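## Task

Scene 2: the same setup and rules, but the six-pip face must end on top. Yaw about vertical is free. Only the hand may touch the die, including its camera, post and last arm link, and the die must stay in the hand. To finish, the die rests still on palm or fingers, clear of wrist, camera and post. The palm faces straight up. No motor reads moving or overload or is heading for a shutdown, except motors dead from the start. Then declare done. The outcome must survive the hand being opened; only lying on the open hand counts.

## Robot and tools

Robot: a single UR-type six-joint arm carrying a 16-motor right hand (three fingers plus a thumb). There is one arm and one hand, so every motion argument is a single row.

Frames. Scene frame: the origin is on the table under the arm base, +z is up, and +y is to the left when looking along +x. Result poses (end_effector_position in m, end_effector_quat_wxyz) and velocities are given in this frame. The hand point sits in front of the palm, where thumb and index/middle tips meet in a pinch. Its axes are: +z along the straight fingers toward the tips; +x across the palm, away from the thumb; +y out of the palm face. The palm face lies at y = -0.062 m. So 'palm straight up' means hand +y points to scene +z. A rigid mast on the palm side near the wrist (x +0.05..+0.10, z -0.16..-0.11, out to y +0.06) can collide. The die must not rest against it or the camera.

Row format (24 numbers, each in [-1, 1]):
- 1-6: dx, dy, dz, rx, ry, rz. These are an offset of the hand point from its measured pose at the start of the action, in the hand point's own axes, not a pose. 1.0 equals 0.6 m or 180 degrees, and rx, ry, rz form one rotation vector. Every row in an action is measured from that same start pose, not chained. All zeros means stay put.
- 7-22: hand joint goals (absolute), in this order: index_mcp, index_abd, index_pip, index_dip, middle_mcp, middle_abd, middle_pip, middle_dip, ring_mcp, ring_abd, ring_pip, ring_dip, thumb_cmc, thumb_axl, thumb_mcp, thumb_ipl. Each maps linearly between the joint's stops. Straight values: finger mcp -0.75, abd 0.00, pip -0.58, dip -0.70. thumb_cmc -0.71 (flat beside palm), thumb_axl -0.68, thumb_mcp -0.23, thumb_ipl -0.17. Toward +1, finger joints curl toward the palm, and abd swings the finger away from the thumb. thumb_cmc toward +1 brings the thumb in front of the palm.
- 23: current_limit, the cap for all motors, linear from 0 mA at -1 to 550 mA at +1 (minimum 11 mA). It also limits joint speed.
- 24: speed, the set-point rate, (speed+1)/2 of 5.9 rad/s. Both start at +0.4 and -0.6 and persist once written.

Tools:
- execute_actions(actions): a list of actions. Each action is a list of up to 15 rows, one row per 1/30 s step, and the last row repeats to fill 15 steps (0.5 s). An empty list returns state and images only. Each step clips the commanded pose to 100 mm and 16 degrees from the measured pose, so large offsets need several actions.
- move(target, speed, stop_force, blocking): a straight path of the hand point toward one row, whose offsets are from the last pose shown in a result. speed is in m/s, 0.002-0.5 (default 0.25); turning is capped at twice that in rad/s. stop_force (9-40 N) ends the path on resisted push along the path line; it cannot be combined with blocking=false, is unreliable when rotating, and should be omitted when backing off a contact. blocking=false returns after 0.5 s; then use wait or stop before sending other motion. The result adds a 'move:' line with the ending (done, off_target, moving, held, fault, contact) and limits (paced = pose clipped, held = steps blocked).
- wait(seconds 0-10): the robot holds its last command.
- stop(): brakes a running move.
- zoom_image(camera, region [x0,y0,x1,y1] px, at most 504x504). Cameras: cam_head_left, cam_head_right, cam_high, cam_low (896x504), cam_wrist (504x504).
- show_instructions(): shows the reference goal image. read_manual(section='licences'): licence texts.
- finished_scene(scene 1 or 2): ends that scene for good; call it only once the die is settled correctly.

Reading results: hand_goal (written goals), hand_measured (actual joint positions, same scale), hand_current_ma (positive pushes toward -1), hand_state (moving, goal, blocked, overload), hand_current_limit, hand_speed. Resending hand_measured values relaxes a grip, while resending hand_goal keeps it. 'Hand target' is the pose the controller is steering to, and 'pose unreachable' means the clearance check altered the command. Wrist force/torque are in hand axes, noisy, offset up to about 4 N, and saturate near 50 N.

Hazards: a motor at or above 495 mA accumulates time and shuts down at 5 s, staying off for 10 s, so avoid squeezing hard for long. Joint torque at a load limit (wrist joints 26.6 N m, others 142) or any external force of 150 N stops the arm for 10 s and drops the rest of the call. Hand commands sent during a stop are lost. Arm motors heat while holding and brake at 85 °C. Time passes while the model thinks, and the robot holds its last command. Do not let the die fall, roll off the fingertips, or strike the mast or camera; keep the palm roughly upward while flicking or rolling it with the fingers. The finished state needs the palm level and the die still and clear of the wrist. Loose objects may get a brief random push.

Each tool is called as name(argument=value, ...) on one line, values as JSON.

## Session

execute_actions(actions=[])

zoom_image(camera="cam_high", region=[440, 50, 620, 190])

zoom_image(camera="cam_head_left", region=[480, 10, 640, 130])

Scene clock: 0.00 s.
end_effector_position=(+0.6071, +0.0908, +0.5038) hand_goal=(-0.046, +0.000, +0.008, -0.280, -0.046, +0.000, +0.008, -0.280, -0.046, +0.000, +0.008, -0.280, +0.104, -0.266, -0.032, +0.018) hand_measured=(-0.060, +0.000, +0.006, -0.282, -0.060, +0.000, +0.006, -0.282, -0.060, +0.000, +0.006, -0.282, +0.092, -0.270, -0.034, +0.016) hand_current_ma=(-80, +0, -12, -13, -78, +0, -12, -12, -80, +0, -13, -13, -64, -25, -12, -11) hand_state=(goal, goal, goal, goal, goal, goal, goal, goal, goal, goal, goal, goal, goal, goal, goal, goal) hand_current_limit=0.40 hand_speed=-0.60 end_effector_quat_wxyz=(+0.491, +0.446, +0.529, +0.529) end_effector_velocity=(+0.000, -0.001, +0.000) end_effector_angular_velocity=(-0.000, -0.000, -0.001)
Joint positions: [-0.16  -1.161  2.19  -4.209 -1.31  -0.033]
Joint velocities: [-0.    -0.    -0.     0.    -0.001 -0.   ]
Joint torques (N m, as the arm reports them, + toward a larger angle): no reading
Motor temperatures (°C, as the motors report them): [21 21 22 28 31 28]
Wrist force (N, on the end effector, along its own x y z axes, offset not removed): no reading
Wrist torque (N m, same axes, about the end effector's origin, offset not removed): no reading
Hand target: +0.607, +0.091, +0.504; +0.491, +0.446, +0.529, +0.529

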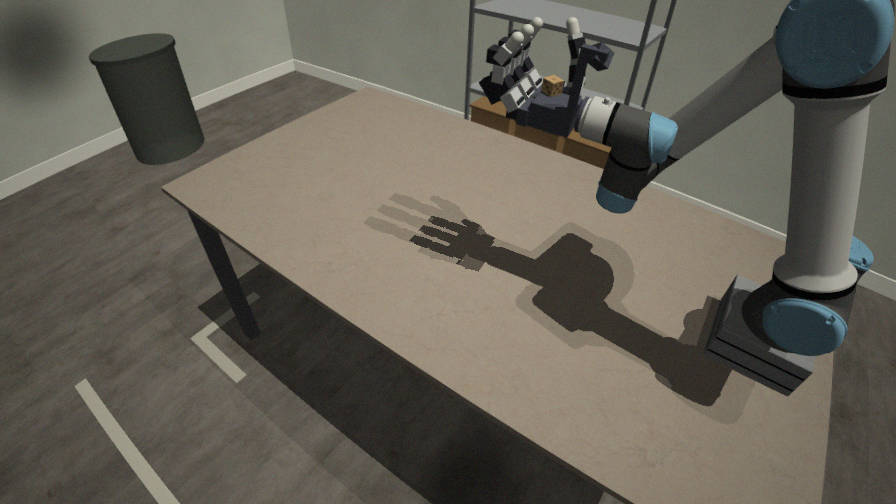

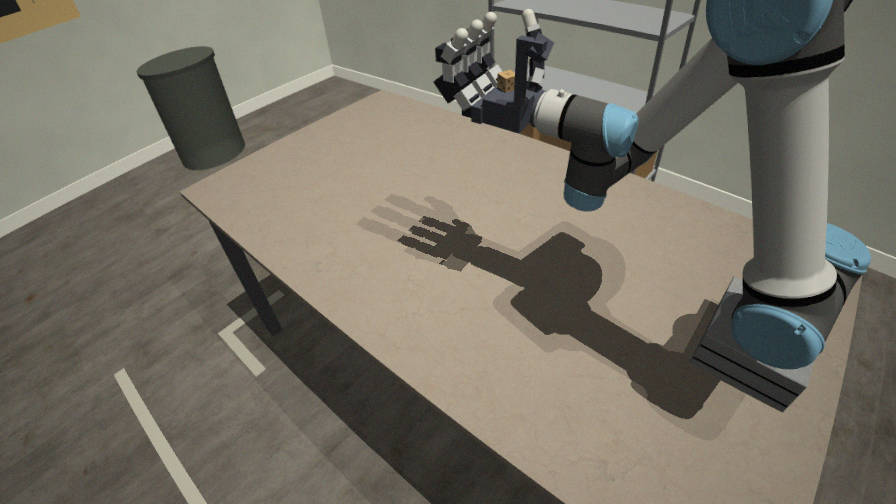

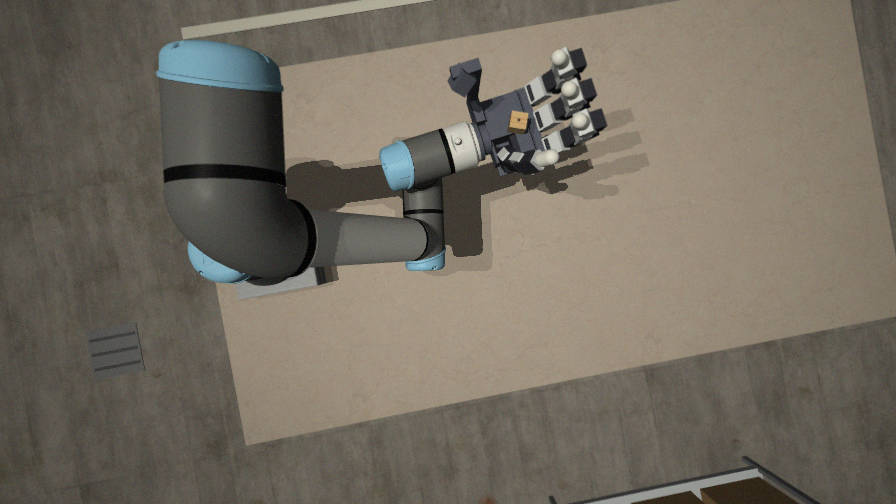

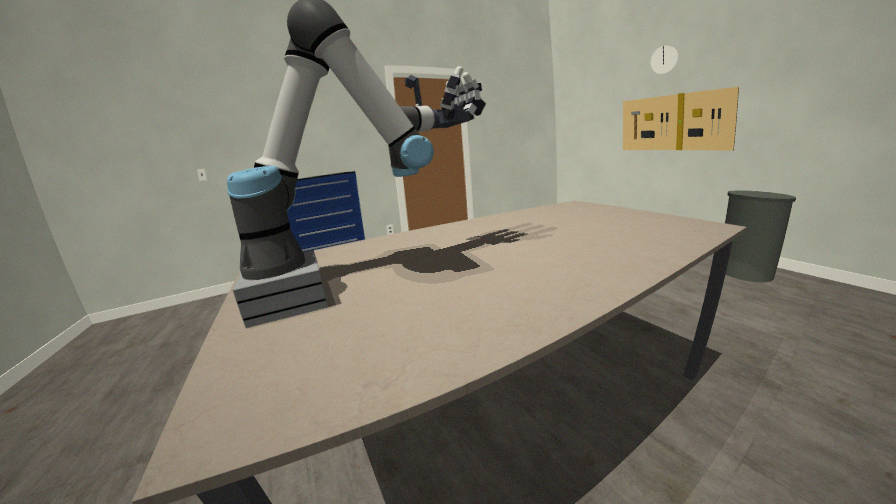

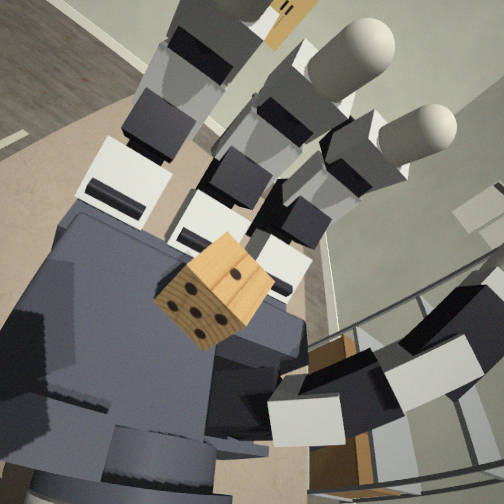

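Region (440, 50, 620, 190) of cam_high's 896x504 image, scaled by 2.800, with more detail than that image has.

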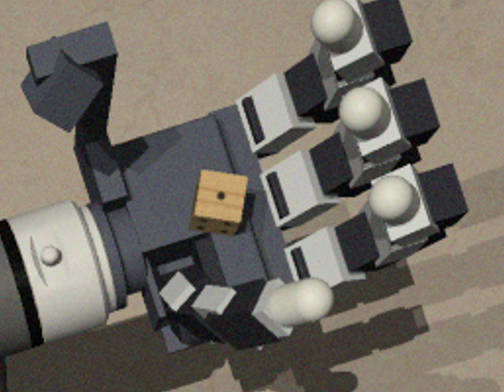

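Region (480, 10, 640, 130) of cam_head_left's 896x504 image, scaled by 3.150, with more detail than that image has; it fills the top 378 rows of this view, and the rest is white.

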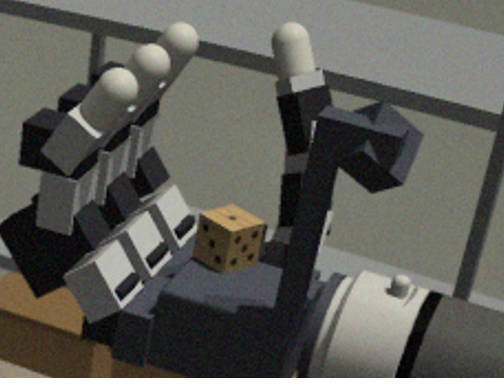

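execute_actions(actions=[[[0,0,0,0,0,0,-0.4,0,-0.3,-0.5,-0.5,-0.1,0.88,0.23,-0.4,0.4,-0.3,-0.5,-0.3,0.4,-0.2,-0.1,0.4,-0.6]],[[0,0,0,0,0,0,-0.4,0,-0.3,-0.5,-0.5,-0.1,0.88,0.23,-0.4,0.4,-0.3,-0.5,-0.3,0.4,-0.2,-0.1,0.4,-0.6]],[[0,0,0,0,0,0,-0.4,0,-0.3,-0.5,0.1,-0.1,0.8,0.2,-0.4,0.4,-0.3,-0.5,-0.3,0.4,-0.2,-0.1,0.4,-0.7]],[[0,0,0,0,0,0,-0.4,0,-0.3,-0.5,0.1,-0.1,0.8,0.2,-0.4,0.4,-0.3,-0.5,-0.3,0.4,-0.2,-0.1,0.4,-0.7]],[[0,0,0,0,0,0,-0.4,0,-0.3,-0.5,0.1,-0.1,0.8,0.2,-0.4,0.4,-0.3,-0.5,-0.3,0.4,-0.2,-0.1,0.4,-0.7]]])

zoom_image(camera="cam_high", region=[440, 50, 620, 190])

zoom_image(camera="cam_head_left", region=[480, 10, 640, 130])

Scene clock: 8.80 s.
end_effector_position=(+0.6071, +0.0908, +0.5038) hand_goal=(-0.400, +0.000, -0.300, -0.500, +0.100, -0.100, +0.800, +0.200, -0.400, +0.400, -0.300, -0.500, -0.300, +0.400, -0.200, -0.100) hand_measured=(-0.408, +0.000, -0.300, -0.498, +0.092, -0.098, +0.802, +0.202, -0.408, +0.398, -0.300, -0.498, -0.308, +0.398, -0.202, -0.100) hand_current_ma=(-47, +0, +1, +13, -43, +12, +8, +8, -45, -8, +0, +13, -43, -14, -18, +6) hand_state=(goal, goal, goal, goal, goal, goal, goal, goal, goal, goal, goal, goal, goal, goal, goal, goal) hand_current_limit=0.40 hand_speed=-0.70 end_effector_quat_wxyz=(+0.491, +0.446, +0.529, +0.529) end_effector_velocity=(+0.000, +0.001, +0.000) end_effector_angular_velocity=(+0.000, +0.000, +0.003)
Joint positions: [-0.16  -1.161  2.19  -4.209 -1.31  -0.033]
Joint velocities: [ 0.002 -0.    -0.     0.001  0.001  0.   ]
Joint torques (N m, as the arm reports them, + toward a larger angle): [  1.89 -30.35  -9.13  -2.57  -1.13  -0.45]
Motor temperatures (°C, as the motors report them): [21 21 22 28 31 28]
Wrist force (N, on the end effector, along its own x y z axes, offset not removed): [2.8 -2.2 -0.4]
Wrist torque (N m, same axes, about the end effector's origin, offset not removed): [-0.61 -0.40 0.04]
Hand target: +0.607, +0.091, +0.504; +0.491, +0.446, +0.529, +0.529
Off the commanded pose: 0.000 m, 0 deg.

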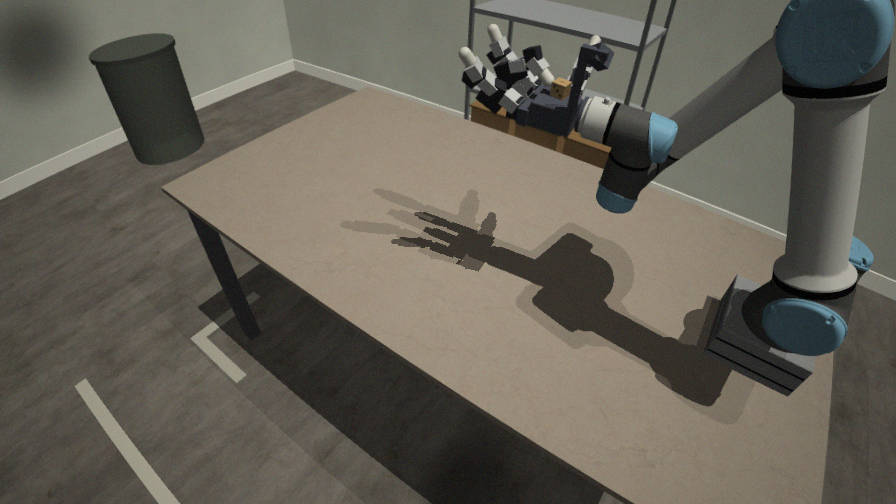

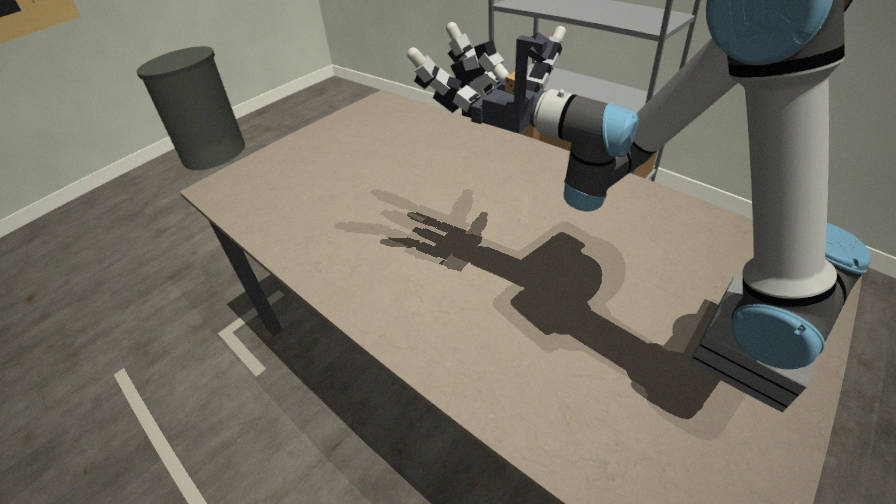

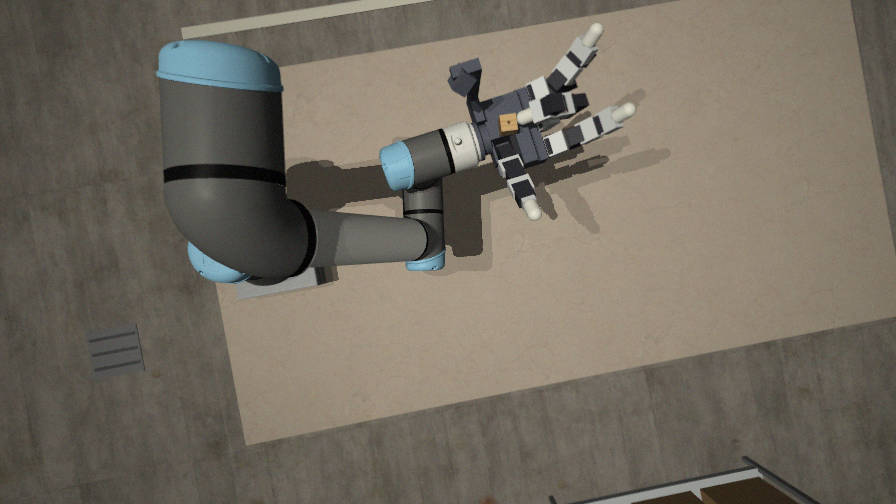

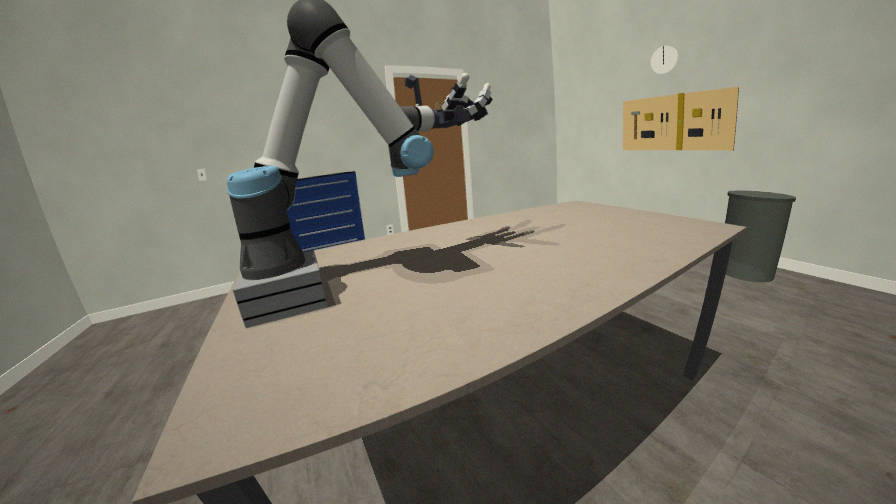

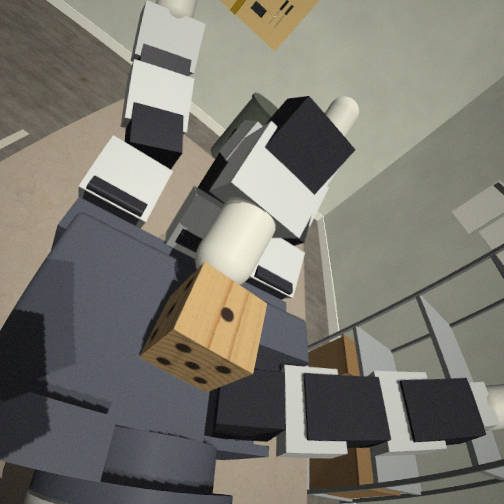

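Region (440, 50, 620, 190) of cam_high's 896x504 image, scaled by 2.800, with more detail than that image has.

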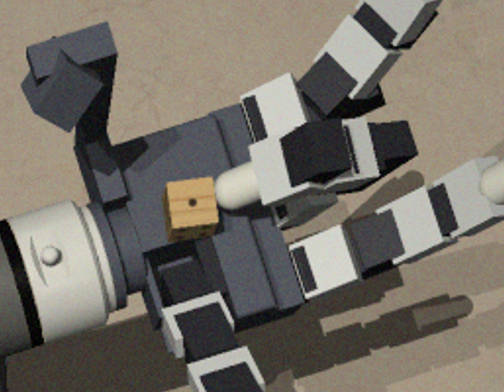

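Region (480, 10, 640, 130) of cam_head_left's 896x504 image, scaled by 3.150, with more detail than that image has; it fills the top 378 rows of this view, and the rest is white.

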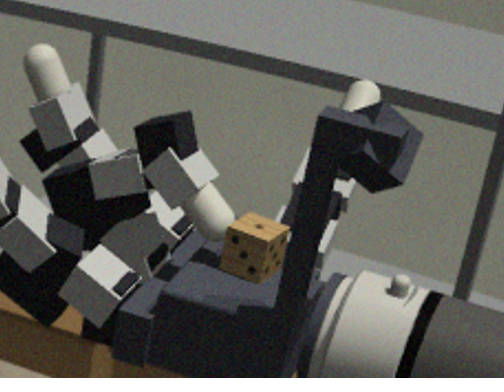

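execute_actions(actions=[[[0,0,0,0,0,0,-0.4,0,-0.3,-0.5,0.25,-0.1,0.78,0.18,-0.4,0.4,-0.3,-0.5,-0.3,0.4,-0.2,-0.1,0.4,-0.7]],[[0,0,0,0,0,0,-0.4,0,-0.3,-0.5,0.35,-0.1,0.75,0.15,-0.4,0.4,-0.3,-0.5,-0.3,0.4,-0.2,-0.1,0.4,-0.7]],[[0,0,0,0,0,0,-0.4,0,-0.3,-0.5,0.35,-0.1,0.75,0.15,-0.4,0.4,-0.3,-0.5,-0.3,0.4,-0.2,-0.1,0.4,-0.7]]])

zoom_image(camera="cam_high", region=[440,50,620,190])

zoom_image(camera="cam_head_left", region=[480,10,640,130])

Scene clock: 18.73 s.
end_effector_position=(+0.6071, +0.0908, +0.5038) hand_goal=(-0.400, +0.000, -0.300, -0.500, +0.350, -0.100, +0.750, +0.150, -0.400, +0.400, -0.300, -0.500, -0.300, +0.400, -0.200, -0.100) hand_measured=(-0.408, +0.000, -0.300, -0.498, +0.348, -0.098, +0.758, +0.154, -0.408, +0.398, -0.300, -0.498, -0.308, +0.398, -0.202, -0.100) hand_current_ma=(-47, +0, +1, +13, -13, +12, +43, +18, -45, -8, +0, +13, -43, -14, -18, +6) hand_state=(goal, goal, goal, goal, goal, goal, goal, goal, goal, goal, goal, goal, goal, goal, goal, goal) hand_current_limit=0.40 hand_speed=-0.70 end_effector_quat_wxyz=(+0.491, +0.446, +0.529, +0.529) end_effector_velocity=(+0.000, -0.000, -0.000) end_effector_angular_velocity=(+0.000, +0.001, -0.001)
Joint positions: [-0.16  -1.161  2.19  -4.209 -1.31  -0.033]
Joint velocities: [ 0.001  0.001 -0.     0.    -0.002  0.   ]
Joint torques (N m, as the arm reports them, + toward a larger angle): [  2.54 -30.54  -9.78  -2.85  -0.94  -0.65]
Motor temperatures (°C, as the motors report them): [21 21 22 28 31 28]
Wrist force (N, on the end effector, along its own x y z axes, offset not removed): [3.6 1.5 1.5]
Wrist torque (N m, same axes, about the end effector's origin, offset not removed): [-0.30 -0.64 0.33]
Hand target: +0.607, +0.091, +0.504; +0.491, +0.446, +0.529, +0.529
Off the commanded pose: 0.000 m, 0 deg.

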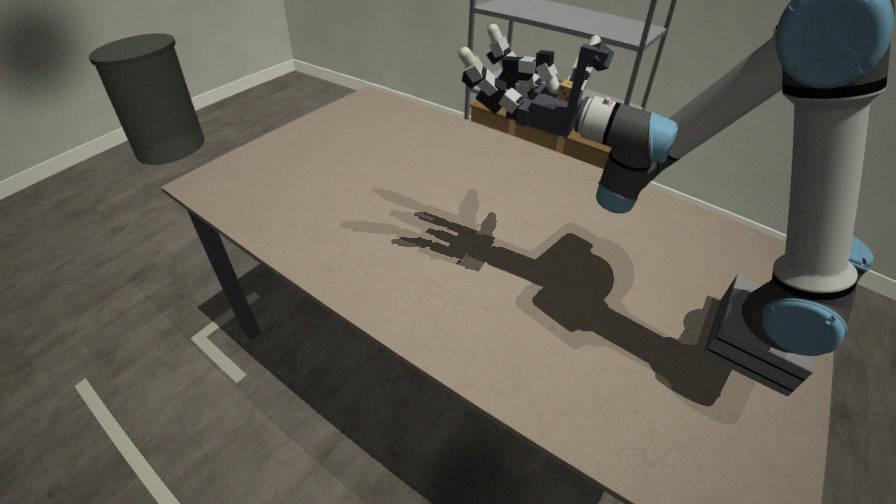

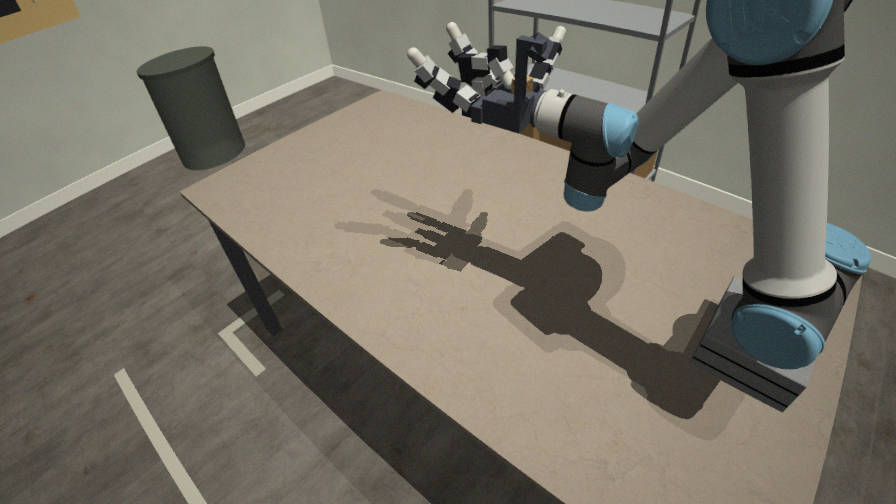

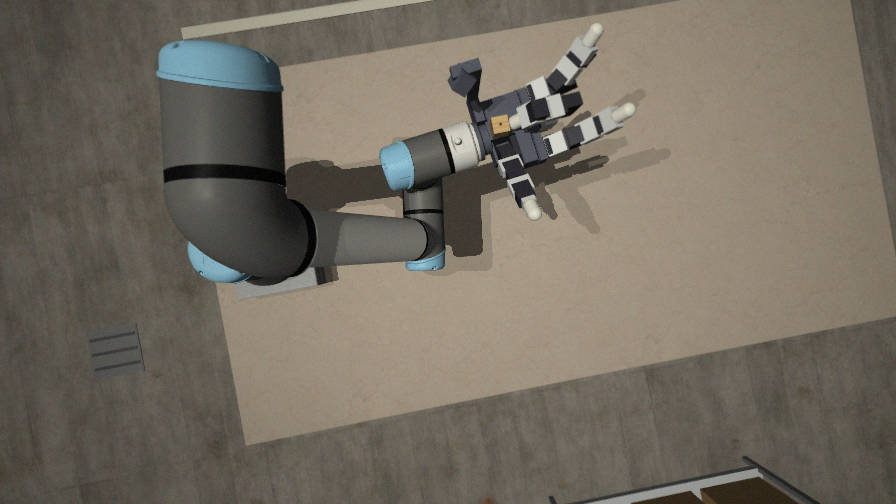

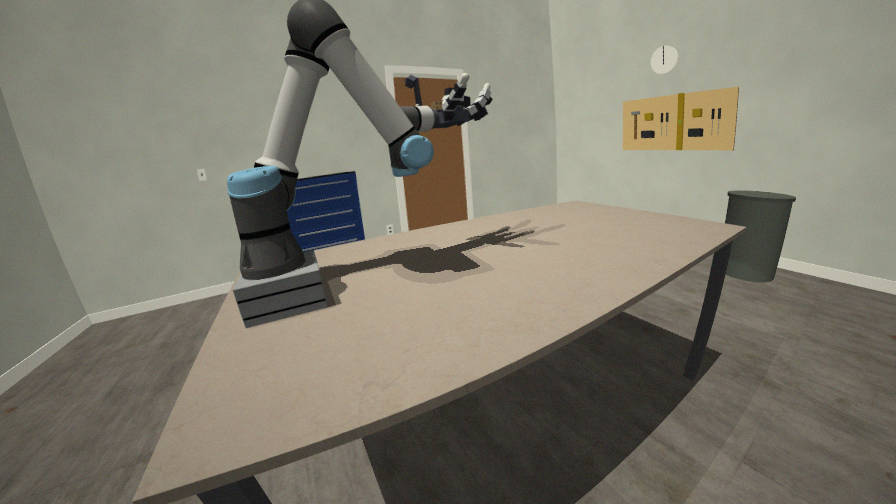

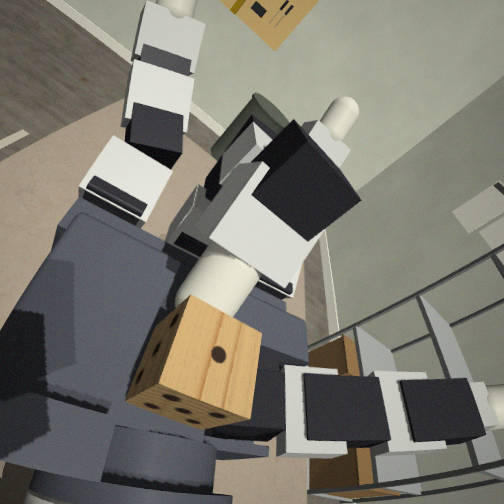

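Region (440, 50, 620, 190) of cam_high's 896x504 image, scaled by 2.800, with more detail than that image has.

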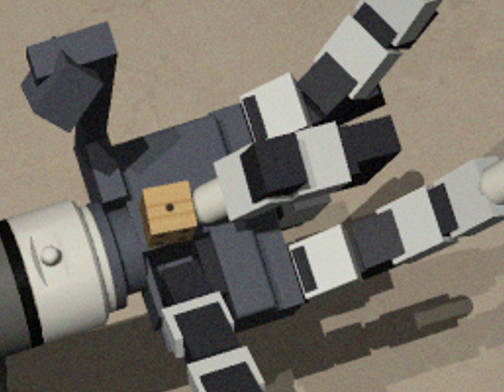

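Region (480, 10, 640, 130) of cam_head_left's 896x504 image, scaled by 3.150, with more detail than that image has; it fills the top 378 rows of this view, and the rest is white.

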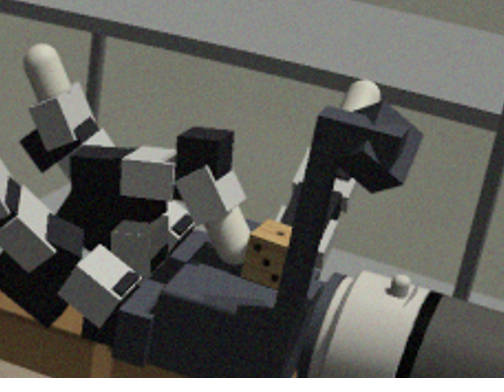

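execute_actions(actions=[[[0,0,0,0,0,0,-0.4,0,-0.3,-0.5,0.45,-0.1,0.72,0.12,-0.4,0.4,-0.3,-0.5,-0.3,0.4,-0.2,-0.1,0.4,-0.8]],[[0,0,0,0,0,0,-0.4,0,-0.3,-0.5,0.45,-0.1,0.72,0.12,-0.4,0.4,-0.3,-0.5,-0.3,0.4,-0.2,-0.1,0.4,-0.8]]])

zoom_image(camera="cam_head_left", region=[480,10,640,130])

Scene clock: 25.17 s.
end_effector_position=(+0.6071, +0.0908, +0.5038) hand_goal=(-0.400, +0.000, -0.300, -0.500, +0.450, -0.100, +0.720, +0.120, -0.400, +0.400, -0.300, -0.500, -0.300, +0.400, -0.200, -0.100) hand_measured=(-0.408, +0.000, -0.300, -0.498, +0.410, -0.100, +0.722, +0.124, -0.408, +0.398, -0.300, -0.498, -0.308, +0.398, -0.202, -0.100) hand_current_ma=(-47, +0, +1, +13, -236, +3, +13, +23, -45, -8, +0, +13, -43, -14, -18, +6) hand_state=(goal, goal, goal, goal, blocked, goal, goal, goal, goal, goal, goal, goal, goal, goal, goal, goal) hand_current_limit=0.40 hand_speed=-0.80 end_effector_quat_wxyz=(+0.491, +0.446, +0.529, +0.529) end_effector_velocity=(-0.000, +0.000, +0.000) end_effector_angular_velocity=(-0.001, -0.000, +0.002)
Joint positions: [-0.16  -1.161  2.19  -4.209 -1.31  -0.033]
Joint velocities: [-0.    -0.     0.    -0.     0.002 -0.   ]
Joint torques (N m, as the arm reports them, + toward a larger angle): [  1.36 -31.3   -9.54  -2.2   -0.93  -0.99]
Motor temperatures (°C, as the motors report them): [21 21 22 28 31 28]
Wrist force (N, on the end effector, along its own x y z axes, offset not removed): [-1.6 -1.1 -0.2]
Wrist torque (N m, same axes, about the end effector's origin, offset not removed): [-0.48 0.19 -0.19]
Hand target: +0.607, +0.091, +0.504; +0.491, +0.446, +0.529, +0.529
Off the commanded pose: 0.000 m, 0 deg.

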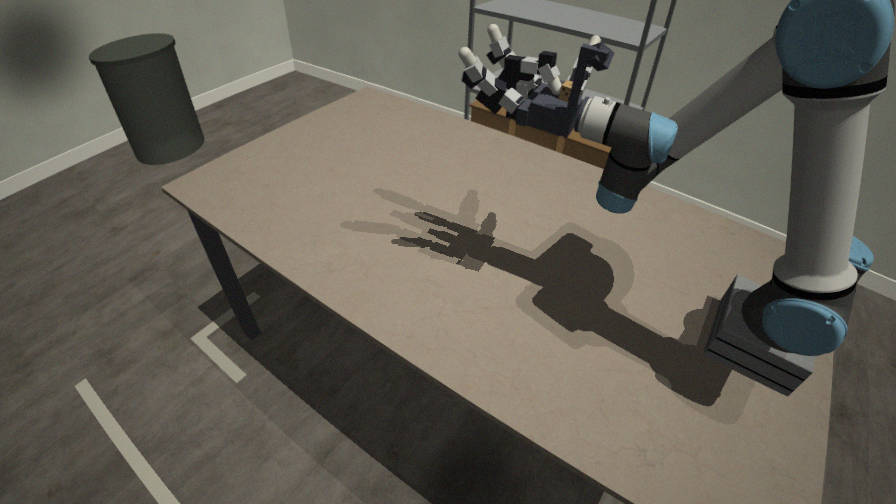

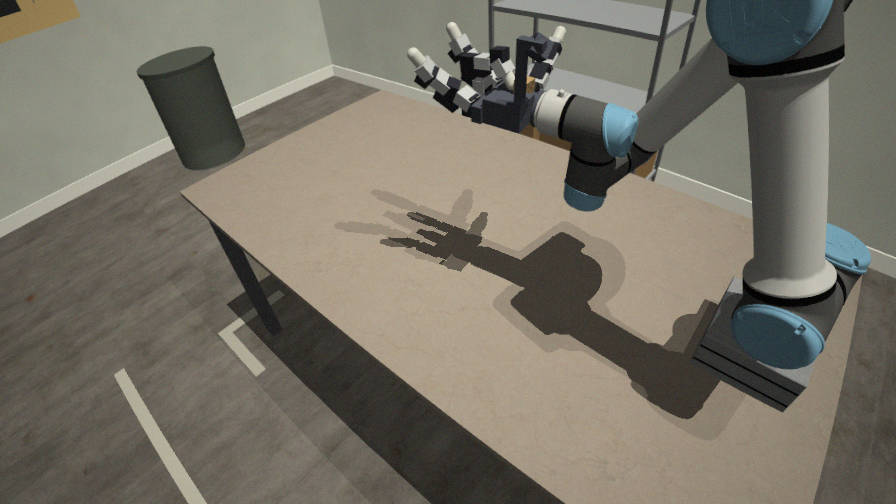

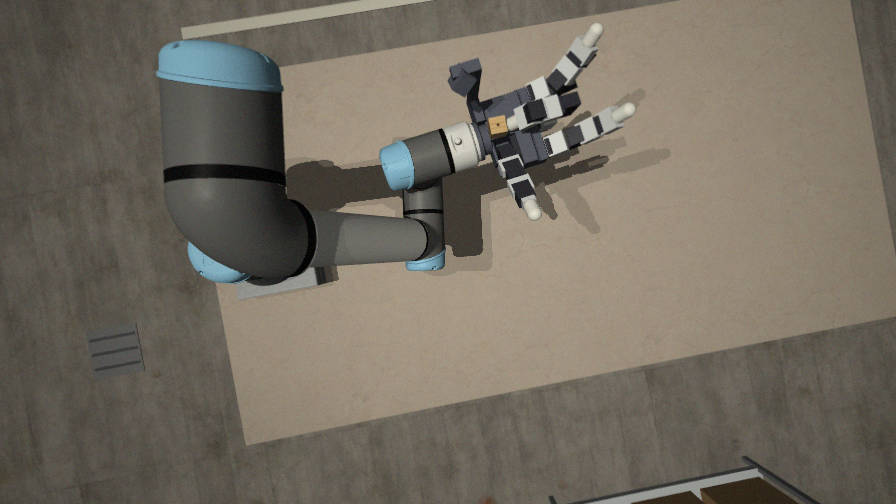

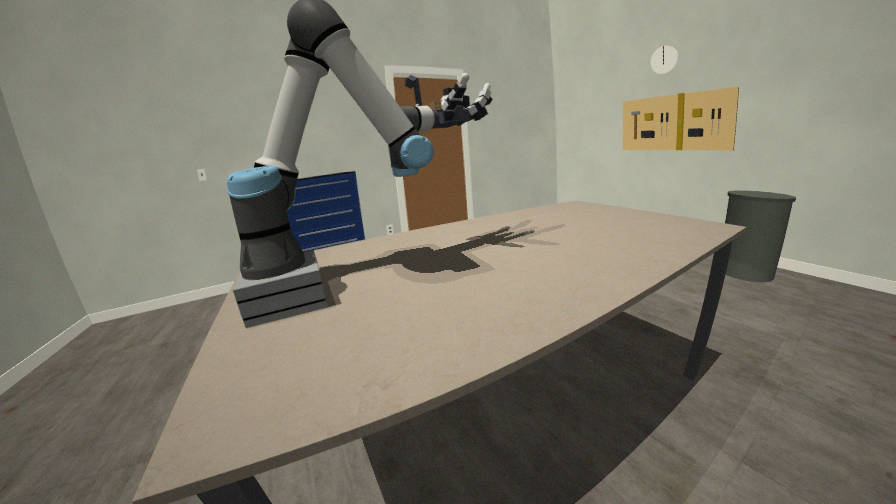

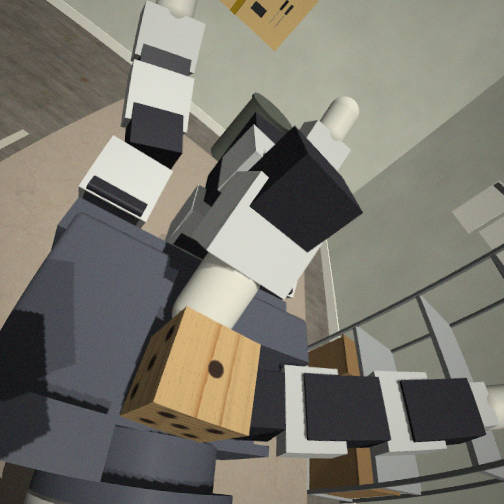

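Region (480, 10, 640, 130) of cam_head_left's 896x504 image, scaled by 3.150, with more detail than that image has; it fills the top 378 rows of this view, and the rest is white.

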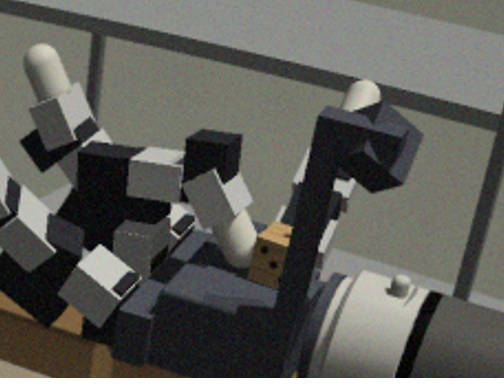

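Blocked. Back off and push at the upper edge.

execute_actions(actions=[[[0,0,0,0,0,0,-0.4,0,-0.3,-0.5,0.15,-0.1,0.72,0.1,-0.4,0.4,-0.3,-0.5,-0.3,0.4,-0.2,-0.1,0.4,-0.7]],[[0,0,0,0,0,0,-0.4,0,-0.3,-0.5,0.2,-0.1,0.68,0.05,-0.4,0.4,-0.3,-0.5,-0.3,0.4,-0.2,-0.1,0.4,-0.8]],[[0,0,0,0,0,0,-0.4,0,-0.3,-0.5,0.4,-0.1,0.62,0.0,-0.4,0.4,-0.3,-0.5,-0.3,0.4,-0.2,-0.1,0.4,-0.8]],[[0,0,0,0,0,0,-0.4,0,-0.3,-0.5,0.4,-0.1,0.62,0.0,-0.4,0.4,-0.3,-0.5,-0.3,0.4,-0.2,-0.1,0.4,-0.8]]])

zoom_image(camera="cam_head_left", region=[480,10,640,130])

Scene clock: 32.60 s.
end_effector_position=(+0.6071, +0.0908, +0.5038) hand_goal=(-0.400, +0.000, -0.300, -0.500, +0.400, -0.100, +0.620, +0.000, -0.400, +0.400, -0.300, -0.500, -0.300, +0.400, -0.200, -0.100) hand_measured=(-0.408, +0.000, -0.300, -0.498, +0.328, -0.100, +0.604, -0.002, -0.408, +0.398, -0.300, -0.498, -0.308, +0.398, -0.202, -0.100) hand_current_ma=(-47, +0, +1, +13, -385, +1, -81, -17, -45, -8, +0, +13, -43, -14, -18, +6) hand_state=(goal, goal, goal, goal, blocked, goal, goal, goal, goal, goal, goal, goal, goal, goal, goal, goal) hand_current_limit=0.40 hand_speed=-0.80 end_effector_quat_wxyz=(+0.491, +0.446, +0.529, +0.529) end_effector_velocity=(+0.000, -0.001, -0.000) end_effector_angular_velocity=(-0.000, -0.000, -0.003)
Joint positions: [-0.16  -1.161  2.19  -4.209 -1.31  -0.033]
Joint velocities: [-0.001  0.001 -0.    -0.    -0.002 -0.   ]
Joint torques (N m, as the arm reports them, + toward a larger angle): [  2.1  -30.96  -9.08  -2.37  -0.75  -0.69]
Motor temperatures (°C, as the motors report them): [21 21 22 28 31 28]
Wrist force (N, on the end effector, along its own x y z axes, offset not removed): [-0.5 -1.3 0.4]
Wrist torque (N m, same axes, about the end effector's origin, offset not removed): [-0.56 0.07 -0.30]
Hand target: +0.607, +0.091, +0.504; +0.491, +0.446, +0.529, +0.529
Off the commanded pose: 0.000 m, 0 deg.

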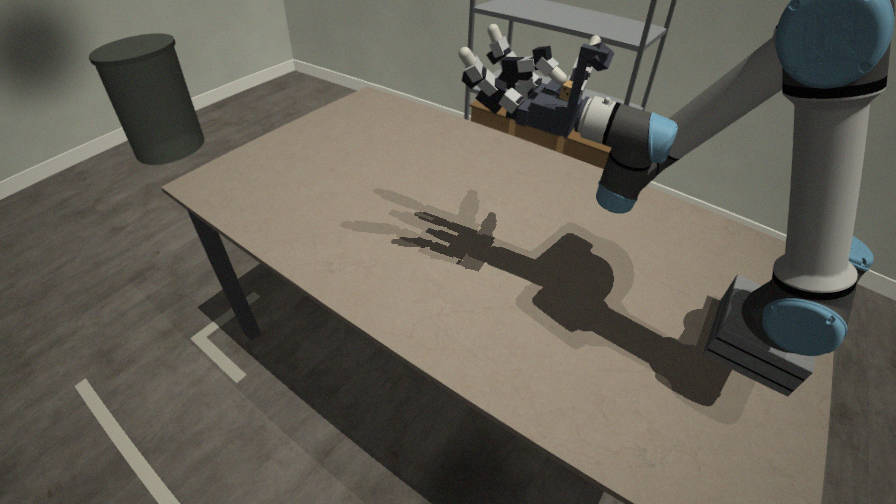

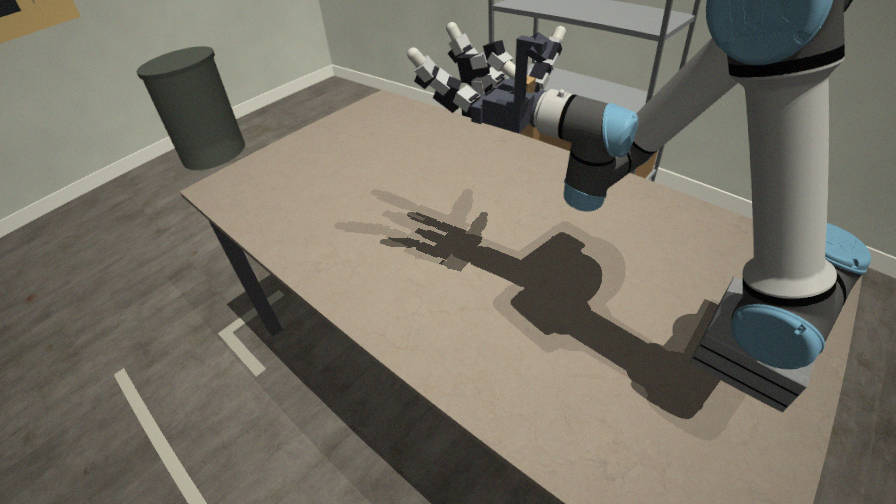

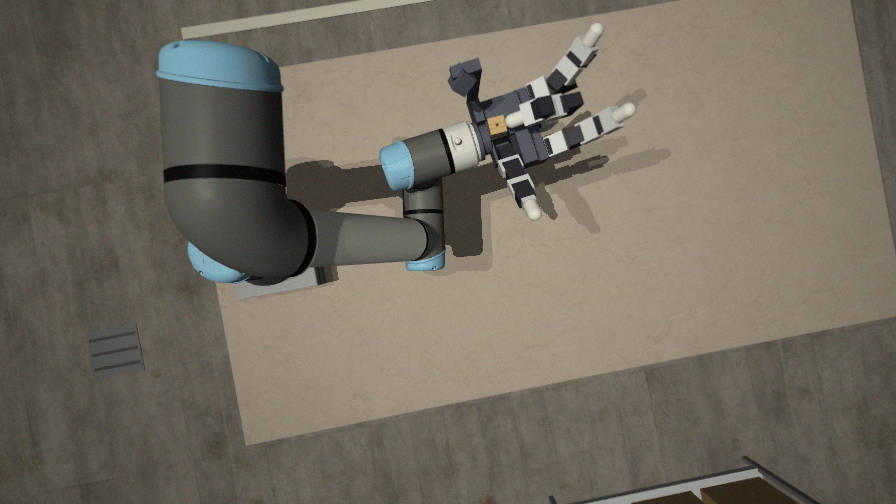

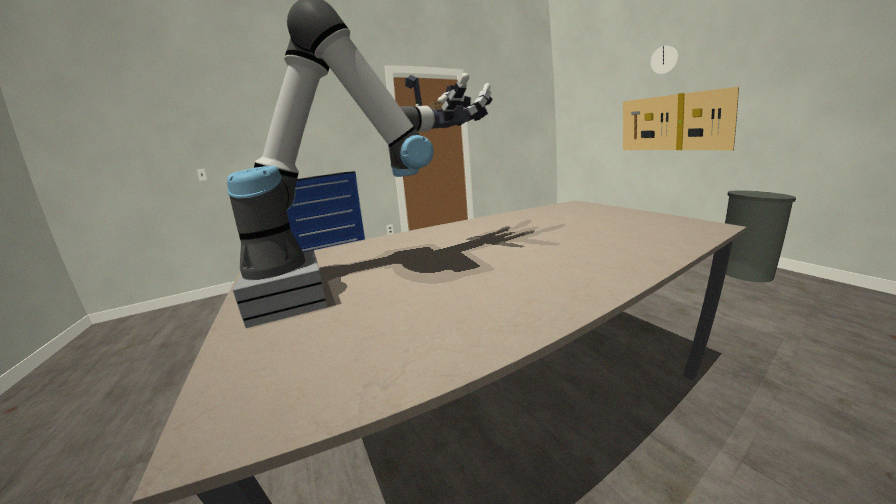

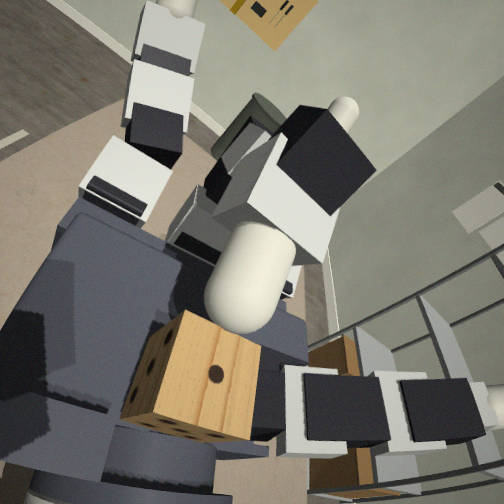

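Region (480, 10, 640, 130) of cam_head_left's 896x504 image, scaled by 3.150, with more detail than that image has; it fills the top 378 rows of this view, and the rest is white.

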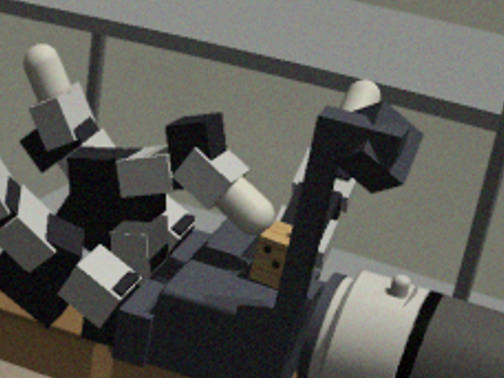

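execute_actions(actions=[[[0,0,0,0,0,0,-0.4,0,-0.3,-0.5,0.15,-0.1,0.7,0.08,-0.4,0.4,-0.3,-0.5,-0.3,0.4,-0.2,-0.1,0.4,-0.7]],[[0,0,0,0,0,0,-0.4,0,-0.3,-0.5,0.3,-0.1,0.7,0.08,-0.4,0.4,-0.3,-0.5,-0.3,0.4,-0.2,-0.1,0.4,-0.8]],[[0,0,0,0,0,0,-0.4,0,-0.3,-0.5,0.42,-0.1,0.67,0.05,-0.4,0.4,-0.3,-0.5,-0.3,0.4,-0.2,-0.1,0.4,-0.8]],[[0,0,0,0,0,0,-0.4,0,-0.3,-0.5,0.5,-0.1,0.64,0.02,-0.4,0.4,-0.3,-0.5,-0.3,0.4,-0.2,-0.1,0.4,-0.8]],[[0,0,0,0,0,0,-0.4,0,-0.3,-0.5,0.5,-0.1,0.64,0.02,-0.4,0.4,-0.3,-0.5,-0.3,0.4,-0.2,-0.1,0.4,-0.8]]])

zoom_image(camera="cam_head_left", region=[480,10,640,130])

Scene clock: 41.70 s.
end_effector_position=(+0.6071, +0.0908, +0.5038) hand_goal=(-0.400, +0.000, -0.300, -0.500, +0.500, -0.100, +0.640, +0.020, -0.400, +0.400, -0.300, -0.500, -0.300, +0.400, -0.200, -0.100) hand_measured=(-0.408, +0.000, -0.300, -0.498, +0.380, -0.100, +0.628, +0.020, -0.408, +0.398, -0.300, -0.498, -0.308, +0.398, -0.202, -0.100) hand_current_ma=(-47, +0, +1, +13, -385, +1, -67, -6, -45, -8, +0, +13, -43, -14, -18, +6) hand_state=(goal, goal, goal, goal, blocked, goal, goal, goal, goal, goal, goal, goal, goal, goal, goal, goal) hand_current_limit=0.40 hand_speed=-0.80 end_effector_quat_wxyz=(+0.491, +0.446, +0.529, +0.529) end_effector_velocity=(+0.000, +0.000, -0.000) end_effector_angular_velocity=(-0.000, +0.000, +0.001)
Joint positions: [-0.16  -1.161  2.19  -4.209 -1.31  -0.033]
Joint velocities: [ 0.  0.  0. -0.  0. -0.]
Joint torques (N m, as the arm reports them, + toward a larger angle): [  1.76 -30.67  -7.96  -2.43  -0.74  -0.97]
Motor temperatures (°C, as the motors report them): [21 21 22 28 31 28]
Wrist force (N, on the end effector, along its own x y z axes, offset not removed): [-0.5 -0.6 -0.3]
Wrist torque (N m, same axes, about the end effector's origin, offset not removed): [-0.40 -0.02 -0.18]
Hand target: +0.607, +0.091, +0.504; +0.491, +0.446, +0.529, +0.529
Off the commanded pose: 0.000 m, 0 deg.

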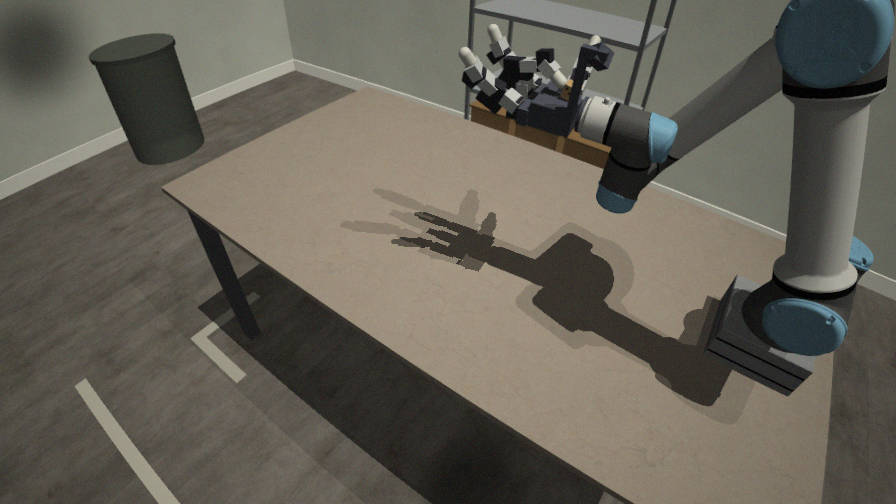

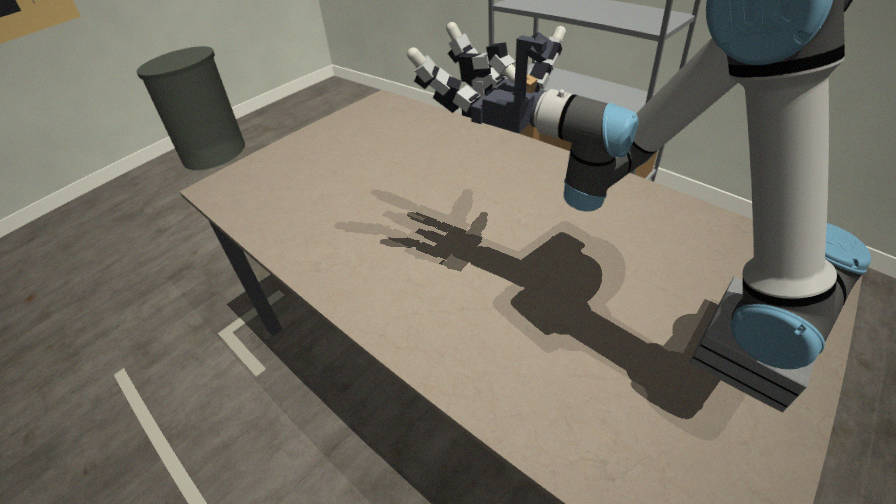

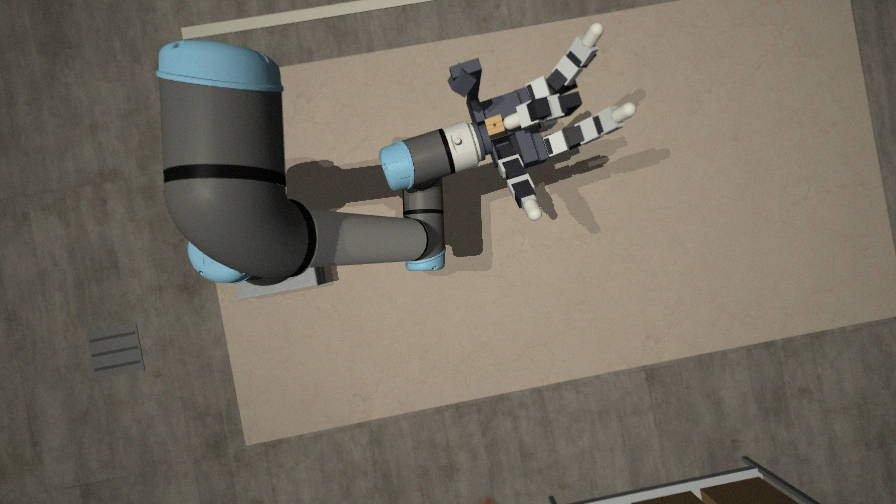

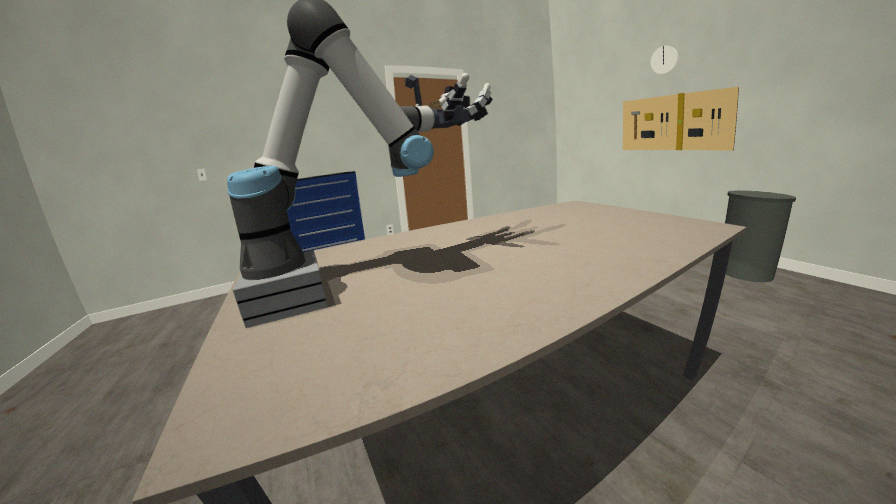

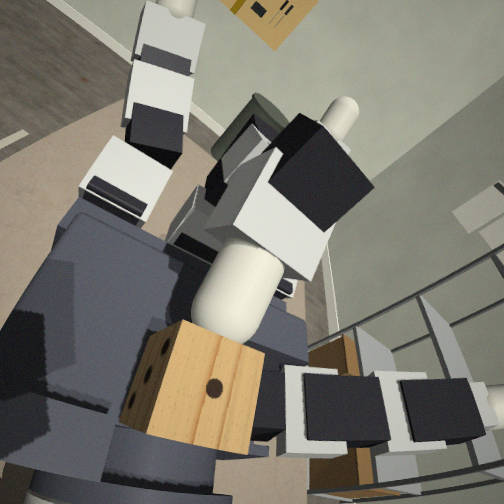

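Region (480, 10, 640, 130) of cam_head_left's 896x504 image, scaled by 3.150, with more detail than that image has; it fills the top 378 rows of this view, and the rest is white.

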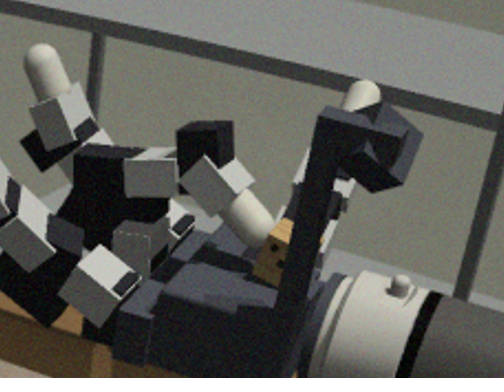

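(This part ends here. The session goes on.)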